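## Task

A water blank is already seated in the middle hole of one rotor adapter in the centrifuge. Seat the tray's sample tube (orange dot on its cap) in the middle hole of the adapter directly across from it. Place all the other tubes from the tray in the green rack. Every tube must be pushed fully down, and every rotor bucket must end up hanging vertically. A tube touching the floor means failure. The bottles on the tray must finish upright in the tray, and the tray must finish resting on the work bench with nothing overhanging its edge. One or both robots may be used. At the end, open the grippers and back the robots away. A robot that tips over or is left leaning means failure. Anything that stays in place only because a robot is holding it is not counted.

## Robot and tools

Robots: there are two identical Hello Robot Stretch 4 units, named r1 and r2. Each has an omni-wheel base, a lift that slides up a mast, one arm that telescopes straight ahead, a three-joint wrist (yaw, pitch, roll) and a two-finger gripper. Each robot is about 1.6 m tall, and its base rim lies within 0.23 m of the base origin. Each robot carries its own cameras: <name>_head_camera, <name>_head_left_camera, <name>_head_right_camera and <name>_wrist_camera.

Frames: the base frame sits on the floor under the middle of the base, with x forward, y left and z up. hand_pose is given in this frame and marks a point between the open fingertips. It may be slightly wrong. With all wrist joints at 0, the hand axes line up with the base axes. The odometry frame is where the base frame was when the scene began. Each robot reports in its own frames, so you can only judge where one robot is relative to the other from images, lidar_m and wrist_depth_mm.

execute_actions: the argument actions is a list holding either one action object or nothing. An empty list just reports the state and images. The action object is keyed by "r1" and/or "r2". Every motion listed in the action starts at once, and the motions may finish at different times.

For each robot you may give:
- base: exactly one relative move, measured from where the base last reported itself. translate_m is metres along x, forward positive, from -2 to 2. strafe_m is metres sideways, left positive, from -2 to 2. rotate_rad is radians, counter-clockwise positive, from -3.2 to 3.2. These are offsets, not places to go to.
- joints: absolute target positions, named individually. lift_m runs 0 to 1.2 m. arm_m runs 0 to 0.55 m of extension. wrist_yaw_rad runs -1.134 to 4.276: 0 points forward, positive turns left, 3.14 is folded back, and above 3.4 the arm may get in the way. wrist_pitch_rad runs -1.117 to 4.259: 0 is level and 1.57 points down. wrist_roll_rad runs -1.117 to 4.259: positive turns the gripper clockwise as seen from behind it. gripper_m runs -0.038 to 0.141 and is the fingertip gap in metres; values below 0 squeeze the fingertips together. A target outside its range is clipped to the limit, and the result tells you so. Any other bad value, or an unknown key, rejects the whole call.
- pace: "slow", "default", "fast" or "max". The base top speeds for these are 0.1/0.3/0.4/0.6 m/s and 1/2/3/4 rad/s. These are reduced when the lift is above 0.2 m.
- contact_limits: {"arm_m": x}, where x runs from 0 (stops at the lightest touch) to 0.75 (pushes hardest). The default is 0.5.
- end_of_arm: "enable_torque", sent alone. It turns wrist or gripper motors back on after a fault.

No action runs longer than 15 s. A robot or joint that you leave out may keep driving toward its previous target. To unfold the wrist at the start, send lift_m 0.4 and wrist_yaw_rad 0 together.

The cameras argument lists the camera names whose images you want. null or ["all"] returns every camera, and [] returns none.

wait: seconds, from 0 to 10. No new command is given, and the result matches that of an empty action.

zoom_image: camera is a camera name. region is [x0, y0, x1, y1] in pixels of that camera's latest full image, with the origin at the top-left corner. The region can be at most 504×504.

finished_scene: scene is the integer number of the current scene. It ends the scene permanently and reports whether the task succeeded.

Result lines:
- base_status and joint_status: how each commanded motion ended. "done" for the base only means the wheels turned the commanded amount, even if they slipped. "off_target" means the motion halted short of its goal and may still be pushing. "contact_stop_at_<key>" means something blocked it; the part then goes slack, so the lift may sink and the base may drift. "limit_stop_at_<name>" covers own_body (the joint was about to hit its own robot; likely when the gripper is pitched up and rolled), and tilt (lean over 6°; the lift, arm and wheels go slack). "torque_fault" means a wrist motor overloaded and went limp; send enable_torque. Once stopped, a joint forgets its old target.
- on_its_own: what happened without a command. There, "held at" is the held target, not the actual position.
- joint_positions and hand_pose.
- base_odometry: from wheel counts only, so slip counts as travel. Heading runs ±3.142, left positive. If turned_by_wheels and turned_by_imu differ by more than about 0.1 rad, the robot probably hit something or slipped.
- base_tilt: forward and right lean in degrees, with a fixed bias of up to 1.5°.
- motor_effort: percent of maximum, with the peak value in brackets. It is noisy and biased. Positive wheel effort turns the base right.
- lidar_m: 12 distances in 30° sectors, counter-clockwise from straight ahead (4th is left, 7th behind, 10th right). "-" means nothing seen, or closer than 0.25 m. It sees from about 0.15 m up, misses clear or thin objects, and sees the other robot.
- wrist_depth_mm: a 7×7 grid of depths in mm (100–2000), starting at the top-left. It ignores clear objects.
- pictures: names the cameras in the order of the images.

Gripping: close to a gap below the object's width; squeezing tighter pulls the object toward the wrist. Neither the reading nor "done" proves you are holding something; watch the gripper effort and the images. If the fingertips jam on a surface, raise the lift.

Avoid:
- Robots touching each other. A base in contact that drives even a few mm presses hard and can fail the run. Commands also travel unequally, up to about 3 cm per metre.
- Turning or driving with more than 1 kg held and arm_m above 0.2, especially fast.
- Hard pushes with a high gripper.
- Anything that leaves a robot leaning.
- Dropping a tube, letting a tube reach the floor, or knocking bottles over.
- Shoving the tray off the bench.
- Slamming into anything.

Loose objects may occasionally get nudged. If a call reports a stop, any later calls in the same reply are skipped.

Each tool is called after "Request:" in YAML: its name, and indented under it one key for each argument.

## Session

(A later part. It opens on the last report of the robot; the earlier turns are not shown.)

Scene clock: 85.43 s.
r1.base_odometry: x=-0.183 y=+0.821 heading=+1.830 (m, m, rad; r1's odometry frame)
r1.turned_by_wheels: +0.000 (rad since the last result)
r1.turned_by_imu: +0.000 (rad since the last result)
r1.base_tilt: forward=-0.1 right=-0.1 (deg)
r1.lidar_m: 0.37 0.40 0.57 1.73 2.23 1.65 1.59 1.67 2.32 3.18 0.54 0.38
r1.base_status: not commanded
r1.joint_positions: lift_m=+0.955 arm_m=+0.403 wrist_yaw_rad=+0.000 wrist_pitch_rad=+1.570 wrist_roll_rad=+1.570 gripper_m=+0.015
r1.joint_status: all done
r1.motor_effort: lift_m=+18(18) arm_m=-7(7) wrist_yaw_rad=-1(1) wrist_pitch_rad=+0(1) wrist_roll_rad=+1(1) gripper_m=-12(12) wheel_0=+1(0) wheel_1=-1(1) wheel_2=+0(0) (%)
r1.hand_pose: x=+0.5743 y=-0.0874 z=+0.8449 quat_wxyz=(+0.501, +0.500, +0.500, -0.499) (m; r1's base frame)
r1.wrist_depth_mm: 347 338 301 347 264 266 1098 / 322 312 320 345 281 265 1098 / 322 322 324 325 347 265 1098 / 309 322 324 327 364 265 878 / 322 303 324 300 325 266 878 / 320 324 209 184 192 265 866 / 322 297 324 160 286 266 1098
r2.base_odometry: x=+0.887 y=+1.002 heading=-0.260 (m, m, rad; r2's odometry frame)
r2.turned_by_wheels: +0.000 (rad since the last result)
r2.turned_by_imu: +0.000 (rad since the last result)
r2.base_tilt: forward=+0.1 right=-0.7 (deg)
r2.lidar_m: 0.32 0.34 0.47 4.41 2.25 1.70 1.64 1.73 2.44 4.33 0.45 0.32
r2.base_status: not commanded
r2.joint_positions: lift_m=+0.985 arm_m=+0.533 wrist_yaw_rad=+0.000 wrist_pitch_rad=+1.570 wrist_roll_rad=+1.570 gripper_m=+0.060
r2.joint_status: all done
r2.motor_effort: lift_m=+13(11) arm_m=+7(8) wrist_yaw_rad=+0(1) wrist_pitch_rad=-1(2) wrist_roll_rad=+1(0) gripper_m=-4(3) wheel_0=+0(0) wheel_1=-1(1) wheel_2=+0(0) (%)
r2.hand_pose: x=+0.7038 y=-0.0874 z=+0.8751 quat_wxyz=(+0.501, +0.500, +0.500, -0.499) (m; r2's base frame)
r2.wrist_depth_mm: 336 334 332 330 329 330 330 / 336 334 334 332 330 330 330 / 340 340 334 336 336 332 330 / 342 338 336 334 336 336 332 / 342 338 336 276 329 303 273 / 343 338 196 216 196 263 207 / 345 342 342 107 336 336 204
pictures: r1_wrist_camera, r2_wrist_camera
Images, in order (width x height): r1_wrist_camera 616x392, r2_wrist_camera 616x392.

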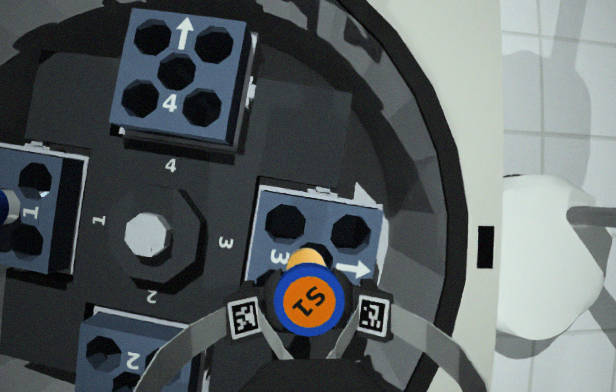

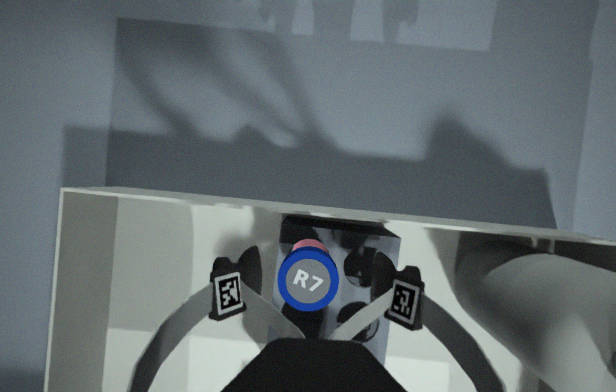

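Request:
execute_actions:
  actions:
    - {"r1":{"joints":{"lift_m":0.905,"arm_m":0.399},"pace":"slow"},"r2":{"joints":{"lift_m":0.96,"arm_m":0.537}}}
  cameras: ["r1_wrist_camera"]

Request:
execute_actions:
  actions:
    - {"r2":{"joints":{"gripper_m":0.015}}}
  cameras: []

Scene clock: 90.80 s.
r1.base_odometry: x=-0.183 y=+0.821 heading=+1.830 (m, m, rad; r1's odometry frame)
r1.turned_by_wheels: +0.000 (rad since the last result)
r1.turned_by_imu: +0.001 (rad since the last result)
r1.base_tilt: forward=-0.2 right=-0.3 (deg)
r1.lidar_m: 0.37 0.40 0.56 1.74 2.24 1.66 1.59 1.67 2.33 3.18 0.53 0.39
r1.base_status: not commanded
r1.joint_positions: lift_m=+0.905 arm_m=+0.400 wrist_yaw_rad=+0.000 wrist_pitch_rad=+1.570 wrist_roll_rad=+1.570 gripper_m=+0.015
r1.joint_status: all done
r1.motor_effort: lift_m=+18(18) arm_m=-7(6) wrist_yaw_rad=+0(0) wrist_pitch_rad=-2(1) wrist_roll_rad=+2(2) gripper_m=-8(9) wheel_0=+1(0) wheel_1=-1(1) wheel_2=+0(0) (%)
r1.hand_pose: x=+0.5712 y=-0.0874 z=+0.7949 quat_wxyz=(+0.500, +0.500, +0.500, -0.500) (m; r1's base frame)
r1.wrist_depth_mm: 271 248 274 342 225 214 1042 / 272 251 274 276 273 215 1042 / 272 272 274 276 336 215 1042 / 271 253 274 276 336 215 820 / 272 252 276 251 306 215 820 / 272 273 209 184 192 214 831 / 251 246 276 160 259 215 1042
r2.base_odometry: x=+0.887 y=+1.002 heading=-0.260 (m, m, rad; r2's odometry frame)
r2.turned_by_wheels: +0.000 (rad since the last result)
r2.turned_by_imu: +0.000 (rad since the last result)
r2.base_tilt: forward=+0.3 right=-0.5 (deg)
r2.lidar_m: 0.32 0.33 0.49 4.41 2.27 1.71 1.64 1.76 2.46 4.32 0.45 0.35
r2.base_status: not commanded
r2.joint_positions: lift_m=+0.960 arm_m=+0.536 wrist_yaw_rad=+0.000 wrist_pitch_rad=+1.570 wrist_roll_rad=+1.570 gripper_m=+0.060
r2.joint_status: all done
r2.motor_effort: lift_m=+13(15) arm_m=+8(10) wrist_yaw_rad=+0(1) wrist_pitch_rad=-1(1) wrist_roll_rad=+0(1) gripper_m=-2(1) wheel_0=+0(0) wheel_1=-1(1) wheel_2=+0(0) (%)
r2.hand_pose: x=+0.7068 y=-0.0874 z=+0.8501 quat_wxyz=(+0.501, +0.500, +0.500, -0.499) (m; r2's base frame)
r2.wrist_depth_mm: 312 309 309 307 306 304 304 / 314 312 310 309 307 306 306 / 315 312 314 312 310 307 307 / 314 312 312 310 310 309 309 / 286 314 312 250 262 301 244 / 278 314 196 190 195 268 210 / 285 317 317 107 312 312 205
pictures: r1_wrist_camera
Images, in order (width x height): r1_wrist_camera 616x392.

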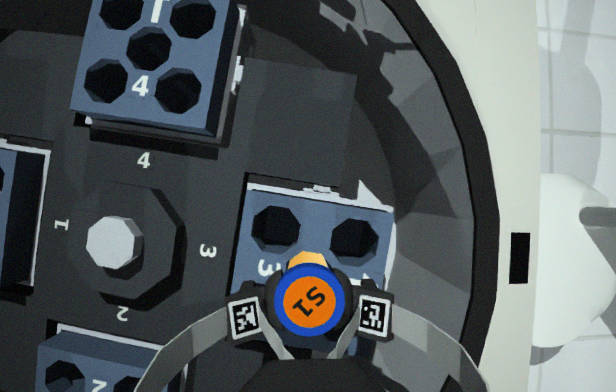

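Scene clock: 92.03 s.
r1.base_odometry: x=-0.183 y=+0.821 heading=+1.830 (m, m, rad; r1's odometry frame)
r1.turned_by_wheels: +0.000 (rad since the last result)
r1.turned_by_imu: +0.000 (rad since the last result)
r1.base_tilt: forward=-0.1 right=-0.2 (deg)
r1.lidar_m: 0.36 0.40 0.58 1.72 2.22 1.67 1.60 1.67 2.32 3.18 0.52 0.39
r1.base_status: not commanded
r1.joint_positions: lift_m=+0.905 arm_m=+0.400 wrist_yaw_rad=+0.000 wrist_pitch_rad=+1.570 wrist_roll_rad=+1.570 gripper_m=+0.015
r1.joint_status: not commanded
r1.motor_effort: lift_m=+18(18) arm_m=-7(7) wrist_yaw_rad=+0(1) wrist_pitch_rad=-1(1) wrist_roll_rad=+2(0) gripper_m=-11(13) wheel_0=+0(0) wheel_1=-1(1) wheel_2=+0(0) (%)
r1.hand_pose: x=+0.5712 y=-0.0874 z=+0.7949 quat_wxyz=(+0.500, +0.500, +0.500, -0.500) (m; r1's base frame)
r1.wrist_depth_mm: 272 247 273 343 225 214 1042 / 271 251 274 276 273 215 1060 / 271 272 274 276 336 215 1042 / 272 254 273 276 336 215 820 / 271 253 273 252 306 215 820 / 271 272 209 185 192 215 831 / 251 246 274 160 259 215 1042
r2.base_odometry: x=+0.887 y=+1.002 heading=-0.260 (m, m, rad; r2's odometry frame)
r2.turned_by_wheels: +0.000 (rad since the last result)
r2.turned_by_imu: +0.000 (rad since the last result)
r2.base_tilt: forward=+0.2 right=-0.6 (deg)
r2.lidar_m: 0.30 0.34 0.49 4.40 2.26 1.70 1.65 1.73 2.45 4.32 0.46 0.33
r2.base_status: not commanded
r2.joint_positions: lift_m=+0.960 arm_m=+0.536 wrist_yaw_rad=+0.000 wrist_pitch_rad=+1.570 wrist_roll_rad=+1.570 gripper_m=+0.015
r2.joint_status: all done
r2.motor_effort: lift_m=+13(13) arm_m=+8(8) wrist_yaw_rad=+0(1) wrist_pitch_rad=-1(0) wrist_roll_rad=+1(0) gripper_m=-8(11) wheel_0=+0(0) wheel_1=-1(1) wheel_2=+0(0) (%)
r2.hand_pose: x=+0.7069 y=-0.0874 z=+0.8501 quat_wxyz=(+0.501, +0.500, +0.500, -0.499) (m; r2's base frame)
r2.wrist_depth_mm: 310 309 310 309 306 304 304 / 314 310 309 309 307 307 304 / 312 312 310 310 309 309 306 / 314 312 314 312 309 309 307 / 286 310 310 249 279 301 244 / 277 314 189 185 190 268 210 / 286 317 315 107 312 254 206
pictures: none
No camera images: the call's "cameras" was empty. Leave "cameras" out to get every camera's image.

Request:
execute_actions:
  actions:
    - {"r1":{"joints":{"gripper_m":0.06}},"r2":{"joints":{"lift_m":1.15}}}
  cameras: []

Request:
execute_actions:
  actions:
    - {"r1":{"joints":{"lift_m":1.1}},"r2":{"base":{"strafe_m":-0.2},"joints":{"arm_m":0.45}}}
  cameras: ["r1_wrist_camera","r2_wrist_camera"]

Scene clock: 98.93 s.
r1.base_odometry: x=-0.183 y=+0.821 heading=+1.830 (m, m, rad; r1's odometry frame)
r1.turned_by_wheels: +0.000 (rad since the last result)
r1.turned_by_imu: +0.001 (rad since the last result)
r1.base_tilt: forward=-0.2 right=-0.1 (deg)
r1.lidar_m: 0.36 0.39 0.58 1.73 2.23 1.66 1.59 1.67 2.33 3.17 0.54 0.39
r1.base_status: not commanded
r1.joint_positions: lift_m=+0.905 arm_m=+0.400 wrist_yaw_rad=+0.000 wrist_pitch_rad=+1.570 wrist_roll_rad=+1.570 gripper_m=+0.060
r1.joint_status: all done
r1.motor_effort: lift_m=+18(18) arm_m=-7(7) wrist_yaw_rad=-2(2) wrist_pitch_rad=-1(2) wrist_roll_rad=+1(1) gripper_m=-1(9) wheel_0=+0(1) wheel_1=-1(1) wheel_2=+0(0) (%)
r1.hand_pose: x=+0.5712 y=-0.0874 z=+0.7949 quat_wxyz=(+0.500, +0.500, +0.500, -0.500) (m; r1's base frame)
r1.wrist_depth_mm: 272 248 272 342 225 214 1042 / 273 250 274 276 273 215 1042 / 272 273 274 276 338 215 1042 / 273 254 273 276 338 215 820 / 272 253 274 248 304 216 820 / 272 272 202 249 202 216 820 / 251 246 274 149 271 215 1042
r2.base_odometry: x=+0.887 y=+1.002 heading=-0.260 (m, m, rad; r2's odometry frame)
r2.turned_by_wheels: +0.000 (rad since the last result)
r2.turned_by_imu: +0.000 (rad since the last result)
r2.base_tilt: forward=+0.1 right=-0.6 (deg)
r2.lidar_m: 0.32 0.33 0.48 4.41 2.27 1.70 1.65 1.74 2.44 4.33 0.44 0.33
r2.base_status: not commanded
r2.joint_positions: lift_m=+1.150 arm_m=+0.536 wrist_yaw_rad=+0.000 wrist_pitch_rad=+1.570 wrist_roll_rad=+1.570 gripper_m=+0.015
r2.joint_status: all done
r2.motor_effort: lift_m=+23(24) arm_m=+7(7) wrist_yaw_rad=-1(0) wrist_pitch_rad=+0(0) wrist_roll_rad=+0(0) gripper_m=-10(10) wheel_0=+0(0) wheel_1=-1(1) wheel_2=+0(0) (%)
r2.hand_pose: x=+0.7069 y=-0.0874 z=+1.0393 quat_wxyz=(+0.501, +0.500, +0.500, -0.499) (m; r2's base frame)
r2.wrist_depth_mm: 500 496 496 496 488 488 488 / 500 500 500 500 496 496 492 / 504 500 500 500 500 492 492 / 504 504 500 504 504 496 500 / 504 504 504 439 500 364 496 / 508 512 189 185 190 368 496 / 512 517 508 107 508 500 504
pictures: none
No camera images: the call's "cameras" was empty. Leave "cameras" out to get every camera's image.

Scene clock: 100.87 s.
r1.base_odometry: x=-0.183 y=+0.821 heading=+1.830 (m, m, rad; r1's odometry frame)
r1.turned_by_wheels: +0.000 (rad since the last result)
r1.turned_by_imu: +0.001 (rad since the last result)
r1.base_tilt: forward=-0.1 right=-0.2 (deg)
r1.lidar_m: 0.38 0.40 0.58 1.73 2.23 1.66 1.60 1.67 2.34 3.19 0.53 0.38
r1.base_status: not commanded
r1.joint_positions: lift_m=+1.100 arm_m=+0.400 wrist_yaw_rad=+0.000 wrist_pitch_rad=+1.570 wrist_roll_rad=+1.570 gripper_m=+0.060
r1.joint_status: all done
r1.motor_effort: lift_m=+23(25) arm_m=-7(7) wrist_yaw_rad=+0(2) wrist_pitch_rad=-2(0) wrist_roll_rad=+2(1) gripper_m=-1(5) wheel_0=+1(0) wheel_1=-1(0) wheel_2=+0(0) (%)
r1.hand_pose: x=+0.5713 y=-0.0874 z=+0.9895 quat_wxyz=(+0.500, +0.500, +0.500, -0.500) (m; r1's base frame)
r1.wrist_depth_mm: 404 404 427 410 410 1229 1229 / 404 484 459 500 410 1255 1255 / 459 469 466 473 410 1255 1229 / 452 452 466 473 452 1025 1255 / 477 466 473 445 436 1025 1025 / 455 469 202 492 202 1025 1229 / 413 455 488 150 410 1255 1229
r2.base_odometry: x=+0.836 y=+0.809 heading=-0.260 (m, m, rad; r2's odometry frame)
r2.turned_by_wheels: +0.000 (rad since the last result)
r2.turned_by_imu: +0.000 (rad since the last result)
r2.base_tilt: forward=+0.2 right=-0.6 (deg)
r2.lidar_m: 0.30 0.33 0.47 1.79 2.30 1.71 1.65 1.75 2.45 4.13 0.43 0.32
r2.base_status: done
r2.joint_positions: lift_m=+1.150 arm_m=+0.451 wrist_yaw_rad=+0.000 wrist_pitch_rad=+1.570 wrist_roll_rad=+1.570 gripper_m=+0.015
r2.joint_status: all done
r2.motor_effort: lift_m=+23(23) arm_m=-8(9) wrist_yaw_rad=-1(2) wrist_pitch_rad=-2(2) wrist_roll_rad=+1(0) gripper_m=-8(12) wheel_0=+1(8) wheel_1=+1(9) wheel_2=+1(0) (%)
r2.hand_pose: x=+0.6225 y=-0.0874 z=+1.0393 quat_wxyz=(+0.500, +0.500, +0.500, -0.500) (m; r2's base frame)
r2.wrist_depth_mm: 500 500 496 492 488 488 492 / 500 500 500 496 492 488 1229 / 504 500 504 500 496 496 1255 / 508 500 500 500 500 496 1042 / 508 508 504 504 504 500 1060 / 512 512 189 185 190 504 1060 / 517 466 488 107 504 504 1281
pictures: r1_wrist_camera, r2_wrist_camera
Images, in order (width x height): r1_wrist_camera 616x392, r2_wrist_camera 616x392.

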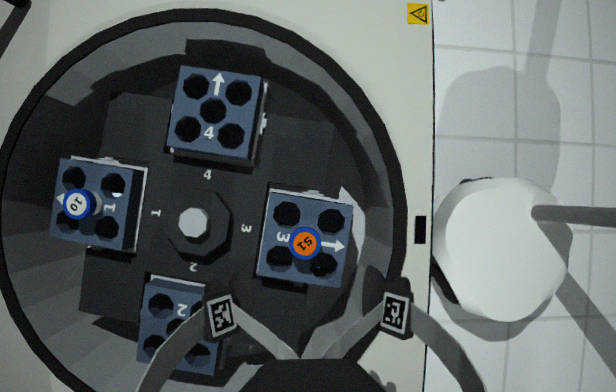

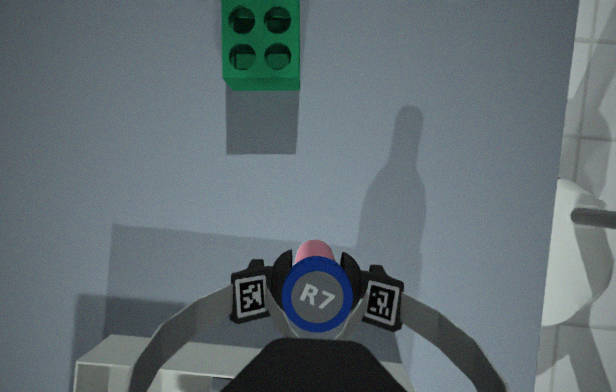

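Request:
execute_actions:
  actions:
    - {"r1":{"base":{"strafe_m":1.13},"joints":{"arm_m":0.5}},"r2":{"base":{"strafe_m":-0.25},"joints":{"arm_m":0.49}}}
  cameras: []

Request:
execute_actions:
  actions:
    - {"r1":{"base":{"translate_m":0.13},"joints":{"lift_m":1.02}},"r2":{"joints":{"lift_m":1.04}}}
  cameras: ["r1_wrist_camera","r2_wrist_camera"]

Scene clock: 114.70 s.
r1.base_odometry: x=-1.276 y=+0.531 heading=+1.830 (m, m, rad; r1's odometry frame)
r1.turned_by_wheels: +0.000 (rad since the last result)
r1.turned_by_imu: +0.000 (rad since the last result)
r1.base_tilt: forward=-0.1 right=-0.1 (deg)
r1.lidar_m: 0.40 0.43 0.62 4.42 2.18 1.65 1.55 1.65 2.28 1.45 0.56 0.43
r1.base_status: done
r1.joint_positions: lift_m=+1.100 arm_m=+0.499 wrist_yaw_rad=+0.000 wrist_pitch_rad=+1.570 wrist_roll_rad=+1.570 gripper_m=+0.060
r1.joint_status: all done
r1.motor_effort: lift_m=+22(23) arm_m=+7(5) wrist_yaw_rad=+0(2) wrist_pitch_rad=+1(1) wrist_roll_rad=+0(1) gripper_m=-3(2) wheel_0=+0(8) wheel_1=-2(5) wheel_2=+0(0) (%)
r1.hand_pose: x=+0.6700 y=-0.0874 z=+0.9896 quat_wxyz=(+0.501, +0.500, +0.500, -0.499) (m; r1's base frame)
r1.wrist_depth_mm: 449 452 452 452 455 459 1255 / 445 449 452 452 455 459 1281 / 449 452 452 455 455 459 1229 / 449 449 452 455 455 459 1025 / 442 445 452 315 455 455 1042 / 442 445 202 315 202 459 1025 / 449 445 449 149 455 459 1229
r2.base_odometry: x=+0.772 y=+0.567 heading=-0.260 (m, m, rad; r2's odometry frame)
r2.turned_by_wheels: +0.000 (rad since the last result)
r2.turned_by_imu: -0.001 (rad since the last result)
r2.base_tilt: forward=+0.3 right=-0.6 (deg)
r2.lidar_m: 0.30 0.32 0.48 1.74 2.31 1.71 1.66 1.76 2.46 3.87 4.06 0.32
r2.base_status: done
r2.joint_positions: lift_m=+1.150 arm_m=+0.489 wrist_yaw_rad=+0.000 wrist_pitch_rad=+1.570 wrist_roll_rad=+1.570 gripper_m=+0.015
r2.joint_status: all done
r2.motor_effort: lift_m=+22(23) arm_m=+8(9) wrist_yaw_rad=+0(1) wrist_pitch_rad=-2(2) wrist_roll_rad=+1(2) gripper_m=-11(11) wheel_0=-1(9) wheel_1=+1(7) wheel_2=+1(2) (%)
r2.hand_pose: x=+0.6598 y=-0.0874 z=+1.0394 quat_wxyz=(+0.500, +0.500, +0.500, -0.500) (m; r2's base frame)
r2.wrist_depth_mm: 1281 1281 1229 1255 1255 1229 1205 / 500 500 500 496 492 1255 1229 / 504 500 504 500 496 496 492 / 504 508 504 500 500 492 500 / 508 508 504 442 504 500 496 / 512 512 189 185 190 504 500 / 512 508 504 107 508 500 500
pictures: none
No camera images: the call's "cameras" was empty. Leave "cameras" out to get every camera's image.

Scene clock: 116.43 s.
r1.base_odometry: x=-1.309 y=+0.657 heading=+1.830 (m, m, rad; r1's odometry frame)
r1.turned_by_wheels: +0.000 (rad since the last result)
r1.turned_by_imu: +0.000 (rad since the last result)
r1.base_tilt: forward=-0.1 right=-0.1 (deg)
r1.lidar_m: 0.27 0.30 0.43 4.42 2.35 1.77 1.68 1.75 2.47 1.02 0.40 0.29
r1.base_status: done
r1.joint_positions: lift_m=+1.020 arm_m=+0.499 wrist_yaw_rad=+0.001 wrist_pitch_rad=+1.570 wrist_roll_rad=+1.570 gripper_m=+0.060
r1.joint_status: all done
r1.motor_effort: lift_m=+18(20) arm_m=+5(7) wrist_yaw_rad=-3(7) wrist_pitch_rad=+1(35) wrist_roll_rad=+1(2) gripper_m=-3(6) wheel_0=+0(7) wheel_1=+0(6) wheel_2=+1(8) (%)
r1.hand_pose: x=+0.6704 y=-0.0874 z=+0.9099 quat_wxyz=(+0.501, +0.500, +0.500, -0.499) (m; r1's base frame)
r1.wrist_depth_mm: 370 368 370 373 375 377 377 / 368 368 373 375 375 375 377 / 368 373 370 375 377 377 377 / 368 370 370 373 377 377 377 / 370 368 368 310 375 373 377 / 366 368 202 310 202 296 377 / 368 349 370 150 298 297 377
r2.base_odometry: x=+0.772 y=+0.567 heading=-0.260 (m, m, rad; r2's odometry frame)
r2.turned_by_wheels: +0.000 (rad since the last result)
r2.turned_by_imu: +0.000 (rad since the last result)
r2.base_tilt: forward=+0.3 right=-0.5 (deg)
r2.lidar_m: 0.30 0.33 0.47 1.74 2.32 1.72 1.67 1.76 2.45 3.86 4.05 0.30
r2.base_status: not commanded
r2.joint_positions: lift_m=+1.040 arm_m=+0.489 wrist_yaw_rad=+0.000 wrist_pitch_rad=+1.570 wrist_roll_rad=+1.570 gripper_m=+0.015
r2.joint_status: all done
r2.motor_effort: lift_m=+13(21) arm_m=+7(8) wrist_yaw_rad=-1(1) wrist_pitch_rad=+0(1) wrist_roll_rad=+0(0) gripper_m=-10(8) wheel_0=-1(1) wheel_1=+1(1) wheel_2=+1(1) (%)
r2.hand_pose: x=+0.6598 y=-0.0874 z=+0.9301 quat_wxyz=(+0.500, +0.500, +0.500, -0.500) (m; r2's base frame)
r2.wrist_depth_mm: 392 1138 1138 1118 1118 1118 1118 / 392 392 389 389 389 384 384 / 397 392 392 392 389 387 384 / 399 394 394 394 389 389 389 / 402 397 389 332 392 389 389 / 399 399 188 186 190 392 392 / 402 399 399 107 397 392 397
pictures: r1_wrist_camera, r2_wrist_camera
Images, in order (width x height): r1_wrist_camera 616x392, r2_wrist_camera 616x392.

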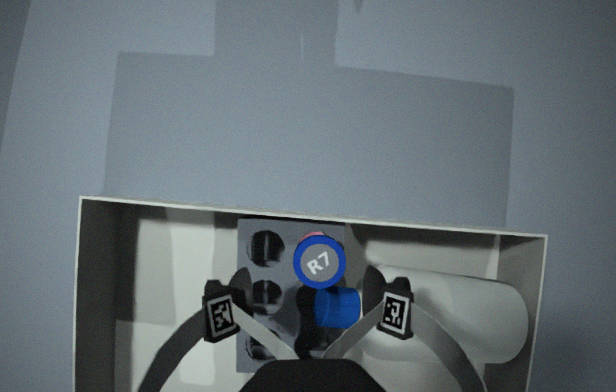

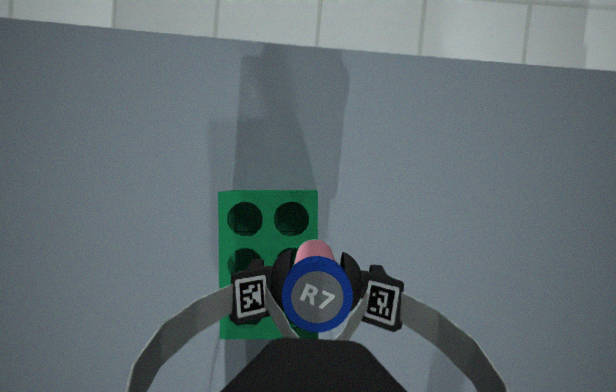

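Request:
execute_actions:
  actions:
    - {"r1":{"base":{"strafe_m":-0.007},"joints":{"arm_m":0.493,"gripper_m":0.05}},"r2":{"base":{"strafe_m":-0.026},"joints":{"arm_m":0.509}}}
  cameras: ["r2_wrist_camera"]

Request:
execute_actions:
  actions:
    - {"r1":{"joints":{"lift_m":0.965},"pace":"slow"}}
  cameras: ["r1_wrist_camera"]

Scene clock: 129.00 s.
r1.base_odometry: x=-1.302 y=+0.659 heading=+1.830 (m, m, rad; r1's odometry frame)
r1.turned_by_wheels: +0.000 (rad since the last result)
r1.turned_by_imu: +0.002 (rad since the last result)
r1.base_tilt: forward=-0.1 right=+0.0 (deg)
r1.lidar_m: 0.27 0.29 0.43 4.42 2.36 1.77 1.68 1.78 2.47 1.03 0.39 0.27
r1.base_status: done
r1.joint_positions: lift_m=+1.020 arm_m=+0.494 wrist_yaw_rad=+0.000 wrist_pitch_rad=+1.570 wrist_roll_rad=+1.570 gripper_m=+0.050
r1.joint_status: all done
r1.motor_effort: lift_m=+18(18) arm_m=-7(7) wrist_yaw_rad=-1(3) wrist_pitch_rad=+0(0) wrist_roll_rad=+1(1) gripper_m=-4(6) wheel_0=+0(8) wheel_1=+2(8) wheel_2=+0(2) (%)
r1.hand_pose: x=+0.6654 y=-0.0874 z=+0.9099 quat_wxyz=(+0.501, +0.500, +0.500, -0.499) (m; r1's base frame)
r1.wrist_depth_mm: 368 370 373 375 377 377 377 / 370 370 370 375 375 375 377 / 368 373 370 373 375 377 377 / 370 368 373 373 375 377 377 / 370 368 368 310 373 373 379 / 368 368 199 310 197 373 379 / 368 364 345 144 274 310 377
r2.base_odometry: x=+0.765 y=+0.542 heading=-0.259 (m, m, rad; r2's odometry frame)
r2.turned_by_wheels: +0.000 (rad since the last result)
r2.turned_by_imu: +0.000 (rad since the last result)
r2.base_tilt: forward=+0.2 right=-0.4 (deg)
r2.lidar_m: 0.30 0.32 0.45 1.71 2.31 1.72 1.67 1.77 2.48 3.84 4.01 0.33
r2.base_status: done
r2.joint_positions: lift_m=+1.040 arm_m=+0.508 wrist_yaw_rad=+0.000 wrist_pitch_rad=+1.570 wrist_roll_rad=+1.570 gripper_m=+0.015
r2.joint_status: all done
r2.motor_effort: lift_m=+13(13) arm_m=+8(10) wrist_yaw_rad=+0(0) wrist_pitch_rad=-1(2) wrist_roll_rad=+0(4) gripper_m=-9(10) wheel_0=-1(8) wheel_1=+2(6) wheel_2=+1(0) (%)
r2.hand_pose: x=+0.6788 y=-0.0874 z=+0.9301 quat_wxyz=(+0.500, +0.500, +0.500, -0.500) (m; r2's base frame)
r2.wrist_depth_mm: 1160 1160 1138 1118 1118 1118 1118 / 392 392 389 389 387 1138 1118 / 394 394 392 389 387 387 384 / 397 394 394 394 389 387 387 / 397 397 394 334 392 389 392 / 402 399 189 185 190 394 392 / 402 399 399 107 397 394 392
pictures: r2_wrist_camera
Images, in order (width x height): r2_wrist_camera 616x392.

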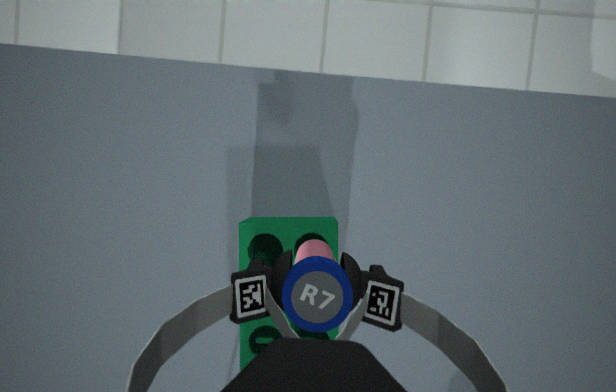

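Scene clock: 130.33 s.
r1.base_odometry: x=-1.302 y=+0.659 heading=+1.830 (m, m, rad; r1's odometry frame)
r1.turned_by_wheels: +0.000 (rad since the last result)
r1.turned_by_imu: +0.000 (rad since the last result)
r1.base_tilt: forward=-0.1 right=-0.1 (deg)
r1.lidar_m: 0.27 0.30 0.42 4.42 2.38 1.78 1.69 1.76 2.47 1.03 0.39 0.28
r1.base_status: not commanded
r1.joint_positions: lift_m=+0.965 arm_m=+0.494 wrist_yaw_rad=+0.000 wrist_pitch_rad=+1.570 wrist_roll_rad=+1.570 gripper_m=+0.050
r1.joint_status: all done
r1.motor_effort: lift_m=+18(17) arm_m=-7(7) wrist_yaw_rad=-3(1) wrist_pitch_rad=+0(0) wrist_roll_rad=+2(2) gripper_m=-3(5) wheel_0=+1(0) wheel_1=+2(2) wheel_2=+0(0) (%)
r1.hand_pose: x=+0.6654 y=-0.0874 z=+0.8549 quat_wxyz=(+0.501, +0.500, +0.500, -0.499) (m; r1's base frame)
r1.wrist_depth_mm: 314 315 317 319 319 322 322 / 314 315 317 319 320 319 322 / 315 315 317 319 320 320 324 / 314 315 317 317 319 320 322 / 270 312 310 255 317 319 303 / 273 314 198 195 197 317 282 / 274 312 255 145 232 309 273
r2.base_odometry: x=+0.765 y=+0.542 heading=-0.259 (m, m, rad; r2's odometry frame)
r2.turned_by_wheels: +0.000 (rad since the last result)
r2.turned_by_imu: +0.000 (rad since the last result)
r2.base_tilt: forward=+0.1 right=-0.6 (deg)
r2.lidar_m: 0.30 0.31 0.47 1.74 2.31 1.71 1.66 1.76 2.46 3.83 4.03 0.32
r2.base_status: not commanded
r2.joint_positions: lift_m=+1.040 arm_m=+0.508 wrist_yaw_rad=+0.000 wrist_pitch_rad=+1.570 wrist_roll_rad=+1.570 gripper_m=+0.015
r2.joint_status: not commanded
r2.motor_effort: lift_m=+14(13) arm_m=+8(7) wrist_yaw_rad=+0(1) wrist_pitch_rad=-2(2) wrist_roll_rad=+2(1) gripper_m=-9(8) wheel_0=-1(1) wheel_1=+2(2) wheel_2=+1(1) (%)
r2.hand_pose: x=+0.6788 y=-0.0874 z=+0.9301 quat_wxyz=(+0.500, +0.500, +0.500, -0.500) (m; r2's base frame)
r2.wrist_depth_mm: 1138 1138 1118 1118 1138 1118 1118 / 394 389 389 389 387 1118 1118 / 394 394 389 387 389 384 384 / 397 394 392 392 387 392 387 / 399 397 394 334 392 389 389 / 399 399 190 185 190 389 394 / 402 399 397 107 394 397 392
pictures: r1_wrist_camera
Images, in order (width x height): r1_wrist_camera 616x392.

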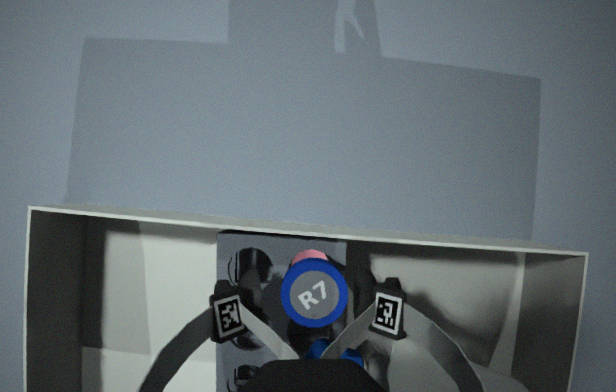

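Request:
execute_actions:
  actions:
    - {"r1":{"joints":{"gripper_m":0.015}},"r2":{"joints":{"lift_m":0.97,"arm_m":0.511},"pace":"slow"}}
  cameras: ["r2_wrist_camera"]

Scene clock: 138.93 s.
r1.base_odometry: x=-1.302 y=+0.659 heading=+1.830 (m, m, rad; r1's odometry frame)
r1.turned_by_wheels: +0.000 (rad since the last result)
r1.turned_by_imu: +0.001 (rad since the last result)
r1.base_tilt: forward=-0.1 right=-0.2 (deg)
r1.lidar_m: 0.26 0.28 0.43 4.42 2.35 1.76 1.69 1.76 2.48 1.02 0.40 0.28
r1.base_status: not commanded
r1.joint_positions: lift_m=+0.965 arm_m=+0.494 wrist_yaw_rad=+0.000 wrist_pitch_rad=+1.570 wrist_roll_rad=+1.570 gripper_m=+0.015
r1.joint_status: all done
r1.motor_effort: lift_m=+18(18) arm_m=-6(7) wrist_yaw_rad=-2(3) wrist_pitch_rad=-1(1) wrist_roll_rad=+1(1) gripper_m=-8(9) wheel_0=+0(0) wheel_1=+2(2) wheel_2=+0(0) (%)
r1.hand_pose: x=+0.6652 y=-0.0874 z=+0.8549 quat_wxyz=(+0.501, +0.500, +0.500, -0.499) (m; r1's base frame)
r1.wrist_depth_mm: 314 315 317 319 320 320 322 / 315 315 317 319 319 322 322 / 314 315 317 319 320 322 322 / 314 315 315 319 320 320 322 / 271 312 310 256 315 319 303 / 273 312 209 189 192 317 281 / 276 312 254 160 228 307 273
r2.base_odometry: x=+0.765 y=+0.542 heading=-0.259 (m, m, rad; r2's odometry frame)
r2.turned_by_wheels: +0.000 (rad since the last result)
r2.turned_by_imu: +0.000 (rad since the last result)
r2.base_tilt: forward=+0.2 right=-0.7 (deg)
r2.lidar_m: 0.30 0.32 0.47 1.73 2.29 1.71 1.67 1.75 2.48 3.84 4.04 0.31
r2.base_status: not commanded
r2.joint_positions: lift_m=+0.970 arm_m=+0.510 wrist_yaw_rad=+0.000 wrist_pitch_rad=+1.570 wrist_roll_rad=+1.570 gripper_m=+0.015
r2.joint_status: all done
r2.motor_effort: lift_m=+13(15) arm_m=+8(9) wrist_yaw_rad=+0(2) wrist_pitch_rad=-1(1) wrist_roll_rad=+2(1) gripper_m=-13(7) wheel_0=+0(1) wheel_1=+2(2) wheel_2=+1(1) (%)
r2.hand_pose: x=+0.6808 y=-0.0874 z=+0.8601 quat_wxyz=(+0.500, +0.500, +0.500, -0.500) (m; r2's base frame)
r2.wrist_depth_mm: 322 1060 1060 1078 1078 1060 1042 / 322 322 319 320 319 319 315 / 322 322 322 322 319 319 317 / 325 325 324 322 320 319 319 / 327 325 325 263 322 322 320 / 329 329 189 185 190 322 322 / 330 329 329 107 325 324 324
pictures: r2_wrist_camera
Images, in order (width x height): r2_wrist_camera 616x392.

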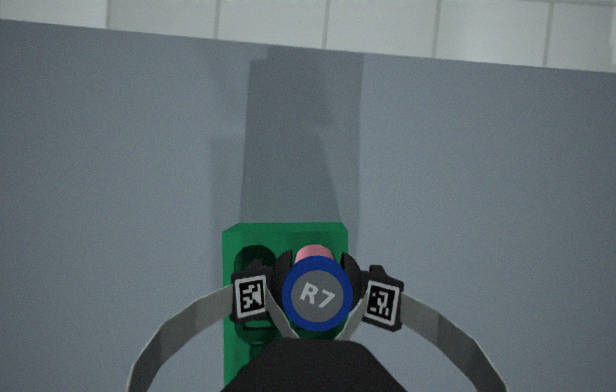

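Request:
execute_actions:
  actions:
    - {"r1":{"joints":{"lift_m":1.2}},"r2":{"joints":{"gripper_m":0.06}}}
  cameras: []

Request:
execute_actions:
  actions:
    - {"r2":{"joints":{"lift_m":1.2}}}
  cameras: ["r2_wrist_camera","r1_wrist_camera"]

Request:
execute_actions:
  actions:
    - {"r2":{"joints":{"arm_m":0.0,"wrist_roll_rad":0}}}
  cameras: []

Request:
execute_actions:
  actions:
    - {"r1":{"base":{"strafe_m":0.64}},"r2":{"base":{"strafe_m":0.5}}}
  cameras: ["r1_wrist_camera"]

Scene clock: 147.10 s.
r1.base_odometry: x=-1.302 y=+0.659 heading=+1.830 (m, m, rad; r1's odometry frame)
r1.turned_by_wheels: +0.000 (rad since the last result)
r1.turned_by_imu: +0.001 (rad since the last result)
r1.base_tilt: forward=-0.1 right=-0.1 (deg)
r1.lidar_m: 0.28 0.31 0.44 4.42 2.36 1.78 1.70 1.80 2.47 1.01 0.39 0.29
r1.base_status: not commanded
r1.joint_positions: lift_m=+1.199 arm_m=+0.494 wrist_yaw_rad=+0.000 wrist_pitch_rad=+1.570 wrist_roll_rad=+1.570 gripper_m=+0.015
r1.joint_status: all done
r1.motor_effort: lift_m=+23(25) arm_m=-7(7) wrist_yaw_rad=-2(3) wrist_pitch_rad=+0(1) wrist_roll_rad=+1(1) gripper_m=-10(11) wheel_0=+0(0) wheel_1=+2(2) wheel_2=+0(0) (%)
r1.hand_pose: x=+0.6653 y=-0.0874 z=+1.0889 quat_wxyz=(+0.501, +0.500, +0.500, -0.499) (m; r1's base frame)
r1.wrist_depth_mm: 1308 549 549 559 554 559 960 / 549 549 554 554 554 559 960 / 544 549 549 554 559 559 1336 / 544 549 554 554 559 559 976 / 549 544 549 521 554 559 1118 / 544 549 209 190 194 554 1366 / 549 549 544 160 554 559 1336
r2.base_odometry: x=+0.765 y=+0.542 heading=-0.259 (m, m, rad; r2's odometry frame)
r2.turned_by_wheels: +0.000 (rad since the last result)
r2.turned_by_imu: -0.001 (rad since the last result)
r2.base_tilt: forward=+0.2 right=-0.8 (deg)
r2.lidar_m: 0.30 0.32 0.45 1.74 2.32 1.72 1.66 1.78 2.46 3.85 4.03 0.32
r2.base_status: not commanded
r2.joint_positions: lift_m=+0.970 arm_m=+0.510 wrist_yaw_rad=+0.000 wrist_pitch_rad=+1.570 wrist_roll_rad=+1.570 gripper_m=+0.060
r2.joint_status: all done
r2.motor_effort: lift_m=+13(13) arm_m=+8(8) wrist_yaw_rad=-1(1) wrist_pitch_rad=-2(1) wrist_roll_rad=+0(0) gripper_m=-5(11) wheel_0=-1(1) wheel_1=+2(2) wheel_2=+1(1) (%)
r2.hand_pose: x=+0.6808 y=-0.0874 z=+0.8601 quat_wxyz=(+0.500, +0.500, +0.500, -0.500) (m; r2's base frame)
r2.wrist_depth_mm: 322 1078 1060 1078 1060 1078 1060 / 324 322 319 320 319 317 314 / 324 322 322 320 319 317 317 / 324 324 322 320 320 317 319 / 329 325 264 262 322 319 320 / 329 327 195 202 196 324 322 / 332 330 327 107 327 324 320
pictures: none
No camera images: the call's "cameras" was empty. Leave "cameras" out to get every camera's image.

Scene clock: 149.13 s.
r1.base_odometry: x=-1.302 y=+0.659 heading=+1.830 (m, m, rad; r1's odometry frame)
r1.turned_by_wheels: +0.000 (rad since the last result)
r1.turned_by_imu: +0.001 (rad since the last result)
r1.base_tilt: forward=-0.2 right=-0.1 (deg)
r1.lidar_m: 0.27 0.29 0.44 4.41 2.34 1.77 1.71 1.79 2.47 1.03 0.39 0.29
r1.base_status: not commanded
r1.joint_positions: lift_m=+1.199 arm_m=+0.494 wrist_yaw_rad=+0.000 wrist_pitch_rad=+1.570 wrist_roll_rad=+1.570 gripper_m=+0.015
r1.joint_status: not commanded
r1.motor_effort: lift_m=+23(23) arm_m=-7(7) wrist_yaw_rad=-2(1) wrist_pitch_rad=-1(1) wrist_roll_rad=+1(0) gripper_m=-15(9) wheel_0=+1(0) wheel_1=+2(2) wheel_2=+0(0) (%)
r1.hand_pose: x=+0.6653 y=-0.0874 z=+1.0889 quat_wxyz=(+0.501, +0.500, +0.500, -0.499) (m; r1's base frame)
r1.wrist_depth_mm: 1308 549 554 554 559 559 960 / 544 554 549 554 554 559 960 / 549 549 554 554 559 559 1336 / 549 549 554 554 554 554 991 / 549 549 549 521 554 559 1138 / 544 549 210 189 194 554 1366 / 549 544 544 160 554 559 1336
r2.base_odometry: x=+0.765 y=+0.542 heading=-0.259 (m, m, rad; r2's odometry frame)
r2.turned_by_wheels: +0.000 (rad since the last result)
r2.turned_by_imu: +0.000 (rad since the last result)
r2.base_tilt: forward=+0.4 right=-0.6 (deg)
r2.lidar_m: 0.30 0.32 0.46 1.74 2.30 1.72 1.67 1.75 2.48 3.85 4.03 0.32
r2.base_status: not commanded
r2.joint_positions: lift_m=+1.200 arm_m=+0.510 wrist_yaw_rad=+0.000 wrist_pitch_rad=+1.570 wrist_roll_rad=+1.570 gripper_m=+0.060
r2.joint_status: all done
r2.motor_effort: lift_m=+23(25) arm_m=+7(7) wrist_yaw_rad=-2(1) wrist_pitch_rad=-2(2) wrist_roll_rad=+2(0) gripper_m=-1(3) wheel_0=+0(0) wheel_1=+2(2) wheel_2=+1(1) (%)
r2.hand_pose: x=+0.6808 y=-0.0874 z=+1.0893 quat_wxyz=(+0.500, +0.500, +0.500, -0.500) (m; r2's base frame)
r2.wrist_depth_mm: 1308 1281 1281 1281 1281 1281 1281 / 1281 1308 1336 1308 1308 1255 1281 / 1308 554 549 549 544 544 544 / 559 554 554 554 549 549 549 / 559 559 554 496 549 549 549 / 559 559 196 549 195 554 1098 / 559 564 564 107 554 554 1308
pictures: r1_wrist_camera, r2_wrist_camera
Images, in order (width x height): r1_wrist_camera 616x392, r2_wrist_camera 616x392.

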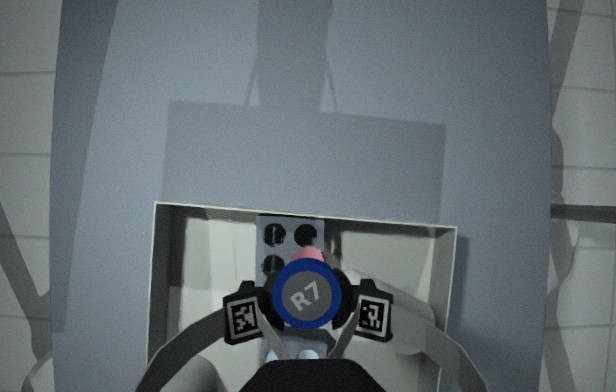

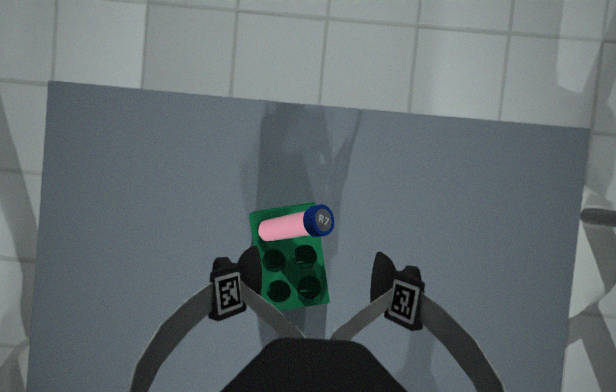

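Scene clock: 151.70 s.
r1.base_odometry: x=-1.302 y=+0.659 heading=+1.830 (m, m, rad; r1's odometry frame)
r1.turned_by_wheels: +0.000 (rad since the last result)
r1.turned_by_imu: +0.001 (rad since the last result)
r1.base_tilt: forward=-0.2 right=-0.2 (deg)
r1.lidar_m: 0.26 0.29 0.43 4.42 2.36 1.76 1.71 1.79 2.46 1.00 0.37 0.29
r1.base_status: not commanded
r1.joint_positions: lift_m=+1.199 arm_m=+0.494 wrist_yaw_rad=+0.000 wrist_pitch_rad=+1.570 wrist_roll_rad=+1.570 gripper_m=+0.015
r1.joint_status: not commanded
r1.motor_effort: lift_m=+23(23) arm_m=-7(7) wrist_yaw_rad=-2(0) wrist_pitch_rad=-2(1) wrist_roll_rad=+0(1) gripper_m=-10(10) wheel_0=+0(1) wheel_1=+2(2) wheel_2=+0(0) (%)
r1.hand_pose: x=+0.6653 y=-0.0874 z=+1.0889 quat_wxyz=(+0.501, +0.500, +0.500, -0.499) (m; r1's base frame)
r1.wrist_depth_mm: 1308 549 554 559 559 554 946 / 549 549 554 554 559 554 960 / 544 549 549 554 554 554 1336 / 544 544 549 549 559 554 976 / 549 549 549 521 559 559 1118 / 549 549 209 189 195 554 1366 / 549 549 539 160 554 559 1336
r2.base_odometry: x=+0.765 y=+0.542 heading=-0.259 (m, m, rad; r2's odometry frame)
r2.turned_by_wheels: +0.000 (rad since the last result)
r2.turned_by_imu: +0.000 (rad since the last result)
r2.base_tilt: forward=+0.4 right=-0.6 (deg)
r2.lidar_m: 0.31 0.32 0.44 1.73 2.32 1.73 1.65 1.75 2.47 3.83 4.04 0.33
r2.base_status: not commanded
r2.joint_positions: lift_m=+1.200 arm_m=+0.001 wrist_yaw_rad=+0.000 wrist_pitch_rad=+1.570 wrist_roll_rad=+0.000 gripper_m=+0.060
r2.joint_status: all done
r2.motor_effort: lift_m=+23(23) arm_m=-8(9) wrist_yaw_rad=+0(0) wrist_pitch_rad=-1(2) wrist_roll_rad=-1(6) gripper_m=-6(6) wheel_0=-1(1) wheel_1=+2(2) wheel_2=+1(1) (%)
r2.hand_pose: x=+0.1724 y=-0.0874 z=+1.0893 quat_wxyz=(+0.707, +0.000, +0.707, +0.000) (m; r2's base frame)
r2.wrist_depth_mm: 554 549 544 544 539 1255 1281 / 554 554 549 544 544 1281 1281 / 1336 1308 1281 1138 1308 1281 1308 / 1308 1336 1336 1308 1308 1281 1281 / 1336 1366 1138 1118 1281 1308 1308 / 1336 1308 196 1098 196 1308 1336 / 1366 1336 1336 107 1336 1308 1308
pictures: none
No camera images: the call's "cameras" was empty. Leave "cameras" out to get every camera's image.

Scene clock: 155.17 s.
r1.base_odometry: x=-1.921 y=+0.494 heading=+1.830 (m, m, rad; r1's odometry frame)
r1.turned_by_wheels: +0.000 (rad since the last result)
r1.turned_by_imu: +0.000 (rad since the last result)
r1.base_tilt: forward=-0.2 right=-0.1 (deg)
r1.lidar_m: 0.29 0.33 3.89 3.78 2.36 1.72 1.69 1.77 2.45 1.10 0.42 0.31
r1.base_status: done
r1.joint_positions: lift_m=+1.199 arm_m=+0.494 wrist_yaw_rad=+0.000 wrist_pitch_rad=+1.570 wrist_roll_rad=+1.570 gripper_m=+0.015
r1.joint_status: not commanded
r1.motor_effort: lift_m=+22(23) arm_m=-7(6) wrist_yaw_rad=-1(2) wrist_pitch_rad=+0(2) wrist_roll_rad=+0(0) gripper_m=-11(8) wheel_0=+0(5) wheel_1=-2(9) wheel_2=+0(2) (%)
r1.hand_pose: x=+0.6653 y=-0.0874 z=+1.0889 quat_wxyz=(+0.501, +0.500, +0.500, -0.499) (m; r1's base frame)
r1.wrist_depth_mm: 544 544 554 554 559 559 1366 / 549 544 554 554 559 559 1336 / 549 549 554 554 554 559 1366 / 549 549 549 554 559 559 1118 / 549 549 549 496 559 559 1118 / 549 549 209 189 194 559 1336 / 549 544 549 160 559 559 1336
r2.base_odometry: x=+0.894 y=+1.025 heading=-0.259 (m, m, rad; r2's odometry frame)
r2.turned_by_wheels: +0.000 (rad since the last result)
r2.turned_by_imu: +0.001 (rad since the last result)
r2.base_tilt: forward=+0.2 right=-0.5 (deg)
r2.lidar_m: 0.33 0.34 0.47 4.38 2.26 1.71 1.65 1.74 2.45 4.34 0.46 0.34
r2.base_status: done
r2.joint_positions: lift_m=+1.200 arm_m=+0.001 wrist_yaw_rad=+0.000 wrist_pitch_rad=+1.570 wrist_roll_rad=+0.000 gripper_m=+0.060
r2.joint_status: not commanded
r2.motor_effort: lift_m=+22(23) arm_m=-8(8) wrist_yaw_rad=+1(0) wrist_pitch_rad=-1(3) wrist_roll_rad=-2(0) gripper_m=-6(4) wheel_0=+1(8) wheel_1=-1(9) wheel_2=+0(0) (%)
r2.hand_pose: x=+0.1724 y=-0.0874 z=+1.0894 quat_wxyz=(+0.707, +0.000, +0.707, +0.000) (m; r2's base frame)
r2.wrist_depth_mm: 549 549 544 549 539 539 539 / 554 549 549 549 544 544 539 / 1336 1336 1308 1308 1160 1138 904 / 1336 1336 1336 1308 1308 1308 1281 / 1366 1308 1118 1098 1308 1308 1281 / 1336 1336 196 1098 195 1281 1308 / 1366 1336 1308 107 1336 1308 1308
pictures: r1_wrist_camera
Images, in order (width x height): r1_wrist_camera 616x392.

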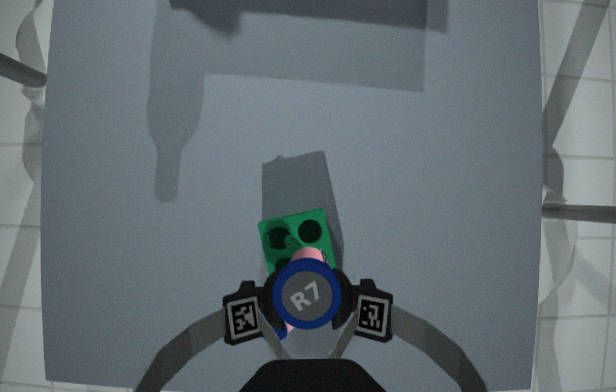

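Request:
execute_actions:
  actions:
    - {"r1":{"joints":{"lift_m":1.03}},"r2":{"joints":{"arm_m":0.4}}}
  cameras: ["r2_wrist_camera","r1_wrist_camera"]

Scene clock: 168.13 s.
r1.base_odometry: x=-1.921 y=+0.494 heading=+1.830 (m, m, rad; r1's odometry frame)
r1.turned_by_wheels: +0.000 (rad since the last result)
r1.turned_by_imu: +0.002 (rad since the last result)
r1.base_tilt: forward=-0.1 right=-0.1 (deg)
r1.lidar_m: 0.29 0.31 3.89 3.78 2.37 1.75 1.69 1.74 2.45 1.10 0.39 0.30
r1.base_status: not commanded
r1.joint_positions: lift_m=+1.030 arm_m=+0.494 wrist_yaw_rad=+0.000 wrist_pitch_rad=+1.570 wrist_roll_rad=+1.570 gripper_m=+0.015
r1.joint_status: all done
r1.motor_effort: lift_m=+18(21) arm_m=-7(7) wrist_yaw_rad=-3(2) wrist_pitch_rad=-1(2) wrist_roll_rad=+0(1) gripper_m=-12(8) wheel_0=-1(0) wheel_1=-2(2) wheel_2=+1(1) (%)
r1.hand_pose: x=+0.6653 y=-0.0874 z=+0.9199 quat_wxyz=(+0.501, +0.500, +0.500, -0.499) (m; r1's base frame)
r1.wrist_depth_mm: 379 379 382 384 384 387 387 / 379 379 382 382 384 387 389 / 377 379 382 382 384 387 389 / 379 379 379 384 387 387 389 / 379 382 382 324 387 387 389 / 377 379 209 190 194 389 389 / 377 377 382 160 384 387 387
r2.base_odometry: x=+0.894 y=+1.025 heading=-0.259 (m, m, rad; r2's odometry frame)
r2.turned_by_wheels: +0.000 (rad since the last result)
r2.turned_by_imu: -0.001 (rad since the last result)
r2.base_tilt: forward=+0.2 right=-0.6 (deg)
r2.lidar_m: 0.31 0.33 0.48 4.39 2.26 1.70 1.64 1.74 2.46 4.36 0.46 0.34
r2.base_status: not commanded
r2.joint_positions: lift_m=+1.200 arm_m=+0.399 wrist_yaw_rad=+0.000 wrist_pitch_rad=+1.570 wrist_roll_rad=+0.000 gripper_m=+0.060
r2.joint_status: all done
r2.motor_effort: lift_m=+22(22) arm_m=+8(7) wrist_yaw_rad=-1(1) wrist_pitch_rad=-2(1) wrist_roll_rad=+1(1) gripper_m=-3(4) wheel_0=+1(2) wheel_1=-1(1) wheel_2=+1(1) (%)
r2.hand_pose: x=+0.5698 y=-0.0874 z=+1.0894 quat_wxyz=(+0.707, +0.000, +0.707, +0.000) (m; r2's base frame)
r2.wrist_depth_mm: 549 549 459 539 539 539 535 / 559 544 488 544 539 544 539 / 559 549 517 484 549 539 544 / 554 559 549 544 549 549 549 / 559 559 554 413 549 549 549 / 559 559 195 554 196 549 549 / 569 559 559 107 559 549 549
pictures: r1_wrist_camera, r2_wrist_camera
Images, in order (width x height): r1_wrist_camera 616x392, r2_wrist_camera 616x392.

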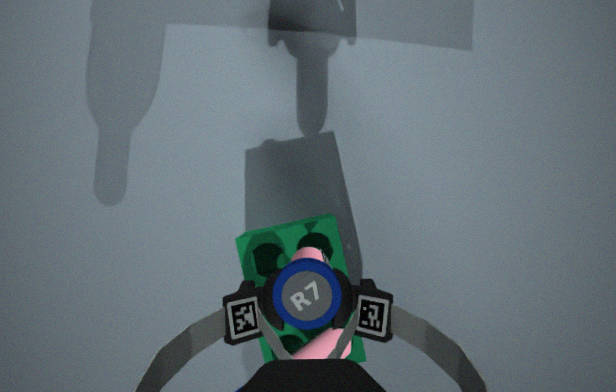

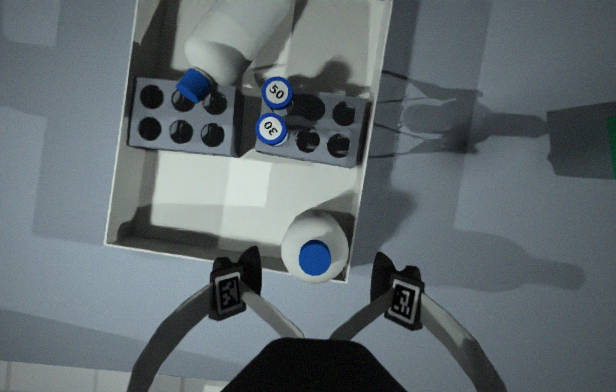

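Request:
execute_actions:
  actions:
    - {"r1":{"base":{"strafe_m":-0.006},"joints":{"arm_m":0.488}},"r2":{"base":{"strafe_m":0.045},"joints":{"arm_m":0.507}}}
  cameras: []

Request:
execute_actions:
  actions:
    - {"r1":{"joints":{"lift_m":0.97},"pace":"slow"},"r2":{"joints":{"lift_m":1.02}}}
  cameras: ["r2_wrist_camera","r1_wrist_camera"]

Scene clock: 175.57 s.
r1.base_odometry: x=-1.915 y=+0.496 heading=+1.830 (m, m, rad; r1's odometry frame)
r1.turned_by_wheels: +0.000 (rad since the last result)
r1.turned_by_imu: +0.002 (rad since the last result)
r1.base_tilt: forward=-0.2 right=-0.2 (deg)
r1.lidar_m: 0.29 0.31 3.91 3.80 2.34 1.72 1.67 1.74 2.45 1.12 0.42 0.30
r1.base_status: done
r1.joint_positions: lift_m=+1.030 arm_m=+0.489 wrist_yaw_rad=+0.000 wrist_pitch_rad=+1.570 wrist_roll_rad=+1.570 gripper_m=+0.015
r1.joint_status: all done
r1.motor_effort: lift_m=+18(18) arm_m=-7(8) wrist_yaw_rad=-1(2) wrist_pitch_rad=-1(0) wrist_roll_rad=+0(0) gripper_m=-8(14) wheel_0=+1(5) wheel_1=+2(8) wheel_2=+0(0) (%)
r1.hand_pose: x=+0.6603 y=-0.0874 z=+0.9199 quat_wxyz=(+0.501, +0.500, +0.500, -0.499) (m; r1's base frame)
r1.wrist_depth_mm: 379 379 382 384 387 387 387 / 377 382 382 384 384 387 389 / 379 379 382 382 387 387 387 / 377 379 382 382 384 387 389 / 379 382 382 324 387 389 389 / 379 382 209 189 195 387 389 / 377 379 379 160 387 387 389
r2.base_odometry: x=+0.905 y=+1.069 heading=-0.259 (m, m, rad; r2's odometry frame)
r2.turned_by_wheels: +0.000 (rad since the last result)
r2.turned_by_imu: +0.000 (rad since the last result)
r2.base_tilt: forward=+0.2 right=-0.7 (deg)
r2.lidar_m: 0.32 0.34 0.50 4.35 2.26 1.71 1.64 1.73 2.45 4.39 0.45 0.34
r2.base_status: done
r2.joint_positions: lift_m=+1.200 arm_m=+0.506 wrist_yaw_rad=+0.000 wrist_pitch_rad=+1.570 wrist_roll_rad=+0.000 gripper_m=+0.060
r2.joint_status: all done
r2.motor_effort: lift_m=+22(22) arm_m=+8(8) wrist_yaw_rad=-1(1) wrist_pitch_rad=-2(2) wrist_roll_rad=-3(1) gripper_m=+1(3) wheel_0=+1(8) wheel_1=-2(7) wheel_2=+0(1) (%)
r2.hand_pose: x=+0.6768 y=-0.0874 z=+1.0894 quat_wxyz=(+0.707, +0.000, +0.707, +0.000) (m; r2's base frame)
r2.wrist_depth_mm: 549 544 544 544 544 535 535 / 559 554 539 496 544 539 539 / 559 554 530 549 544 539 539 / 554 559 492 544 539 549 549 / 559 564 549 549 549 549 544 / 564 559 196 554 195 554 554 / 569 564 554 107 559 544 549
pictures: none
No camera images: the call's "cameras" was empty. Leave "cameras" out to get every camera's image.

Scene clock: 177.40 s.
r1.base_odometry: x=-1.915 y=+0.496 heading=+1.830 (m, m, rad; r1's odometry frame)
r1.turned_by_wheels: +0.000 (rad since the last result)
r1.turned_by_imu: +0.001 (rad since the last result)
r1.base_tilt: forward=-0.2 right=-0.2 (deg)
r1.lidar_m: 0.30 0.32 3.90 3.79 2.37 1.72 1.67 1.75 2.46 1.10 0.42 0.30
r1.base_status: not commanded
r1.joint_positions: lift_m=+0.970 arm_m=+0.489 wrist_yaw_rad=+0.000 wrist_pitch_rad=+1.570 wrist_roll_rad=+1.570 gripper_m=+0.015
r1.joint_status: all done
r1.motor_effort: lift_m=+18(19) arm_m=-7(7) wrist_yaw_rad=-3(1) wrist_pitch_rad=-1(1) wrist_roll_rad=+1(1) gripper_m=-10(10) wheel_0=+1(1) wheel_1=+2(2) wheel_2=+0(0) (%)
r1.hand_pose: x=+0.6603 y=-0.0874 z=+0.8599 quat_wxyz=(+0.501, +0.500, +0.500, -0.499) (m; r1's base frame)
r1.wrist_depth_mm: 317 320 322 322 325 325 327 / 320 320 322 324 325 327 327 / 320 320 322 324 325 325 327 / 319 320 322 324 324 327 329 / 320 320 320 263 324 325 327 / 319 319 209 190 192 325 329 / 319 320 304 160 324 325 327
r2.base_odometry: x=+0.905 y=+1.069 heading=-0.259 (m, m, rad; r2's odometry frame)
r2.turned_by_wheels: +0.000 (rad since the last result)
r2.turned_by_imu: +0.000 (rad since the last result)
r2.base_tilt: forward=+0.2 right=-0.5 (deg)
r2.lidar_m: 0.32 0.34 0.48 4.35 2.27 1.69 1.64 1.75 2.47 4.40 0.47 0.33
r2.base_status: not commanded
r2.joint_positions: lift_m=+1.020 arm_m=+0.506 wrist_yaw_rad=+0.000 wrist_pitch_rad=+1.570 wrist_roll_rad=+0.000 gripper_m=+0.060
r2.joint_status: all done
r2.motor_effort: lift_m=+13(18) arm_m=+8(8) wrist_yaw_rad=-2(1) wrist_pitch_rad=-2(1) wrist_roll_rad=+0(1) gripper_m=-7(0) wheel_0=+1(1) wheel_1=-2(2) wheel_2=+0(0) (%)
r2.hand_pose: x=+0.6768 y=-0.0874 z=+0.9101 quat_wxyz=(+0.707, +0.000, +0.707, +0.000) (m; r2's base frame)
r2.wrist_depth_mm: 370 362 293 301 362 359 362 / 373 368 277 366 364 364 359 / 375 345 281 368 364 366 368 / 377 314 340 309 362 368 368 / 377 343 312 309 309 370 368 / 379 375 195 373 196 373 370 / 362 377 375 107 342 373 370
pictures: r1_wrist_camera, r2_wrist_camera
Images, in order (width x height): r1_wrist_camera 616x392, r2_wrist_camera 616x392.

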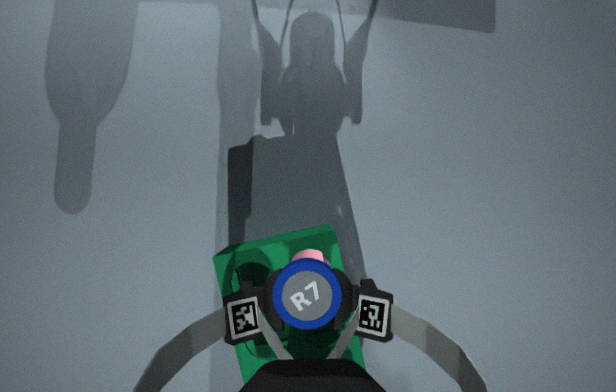

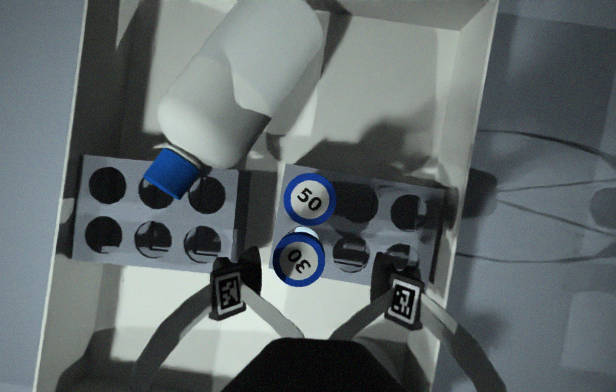

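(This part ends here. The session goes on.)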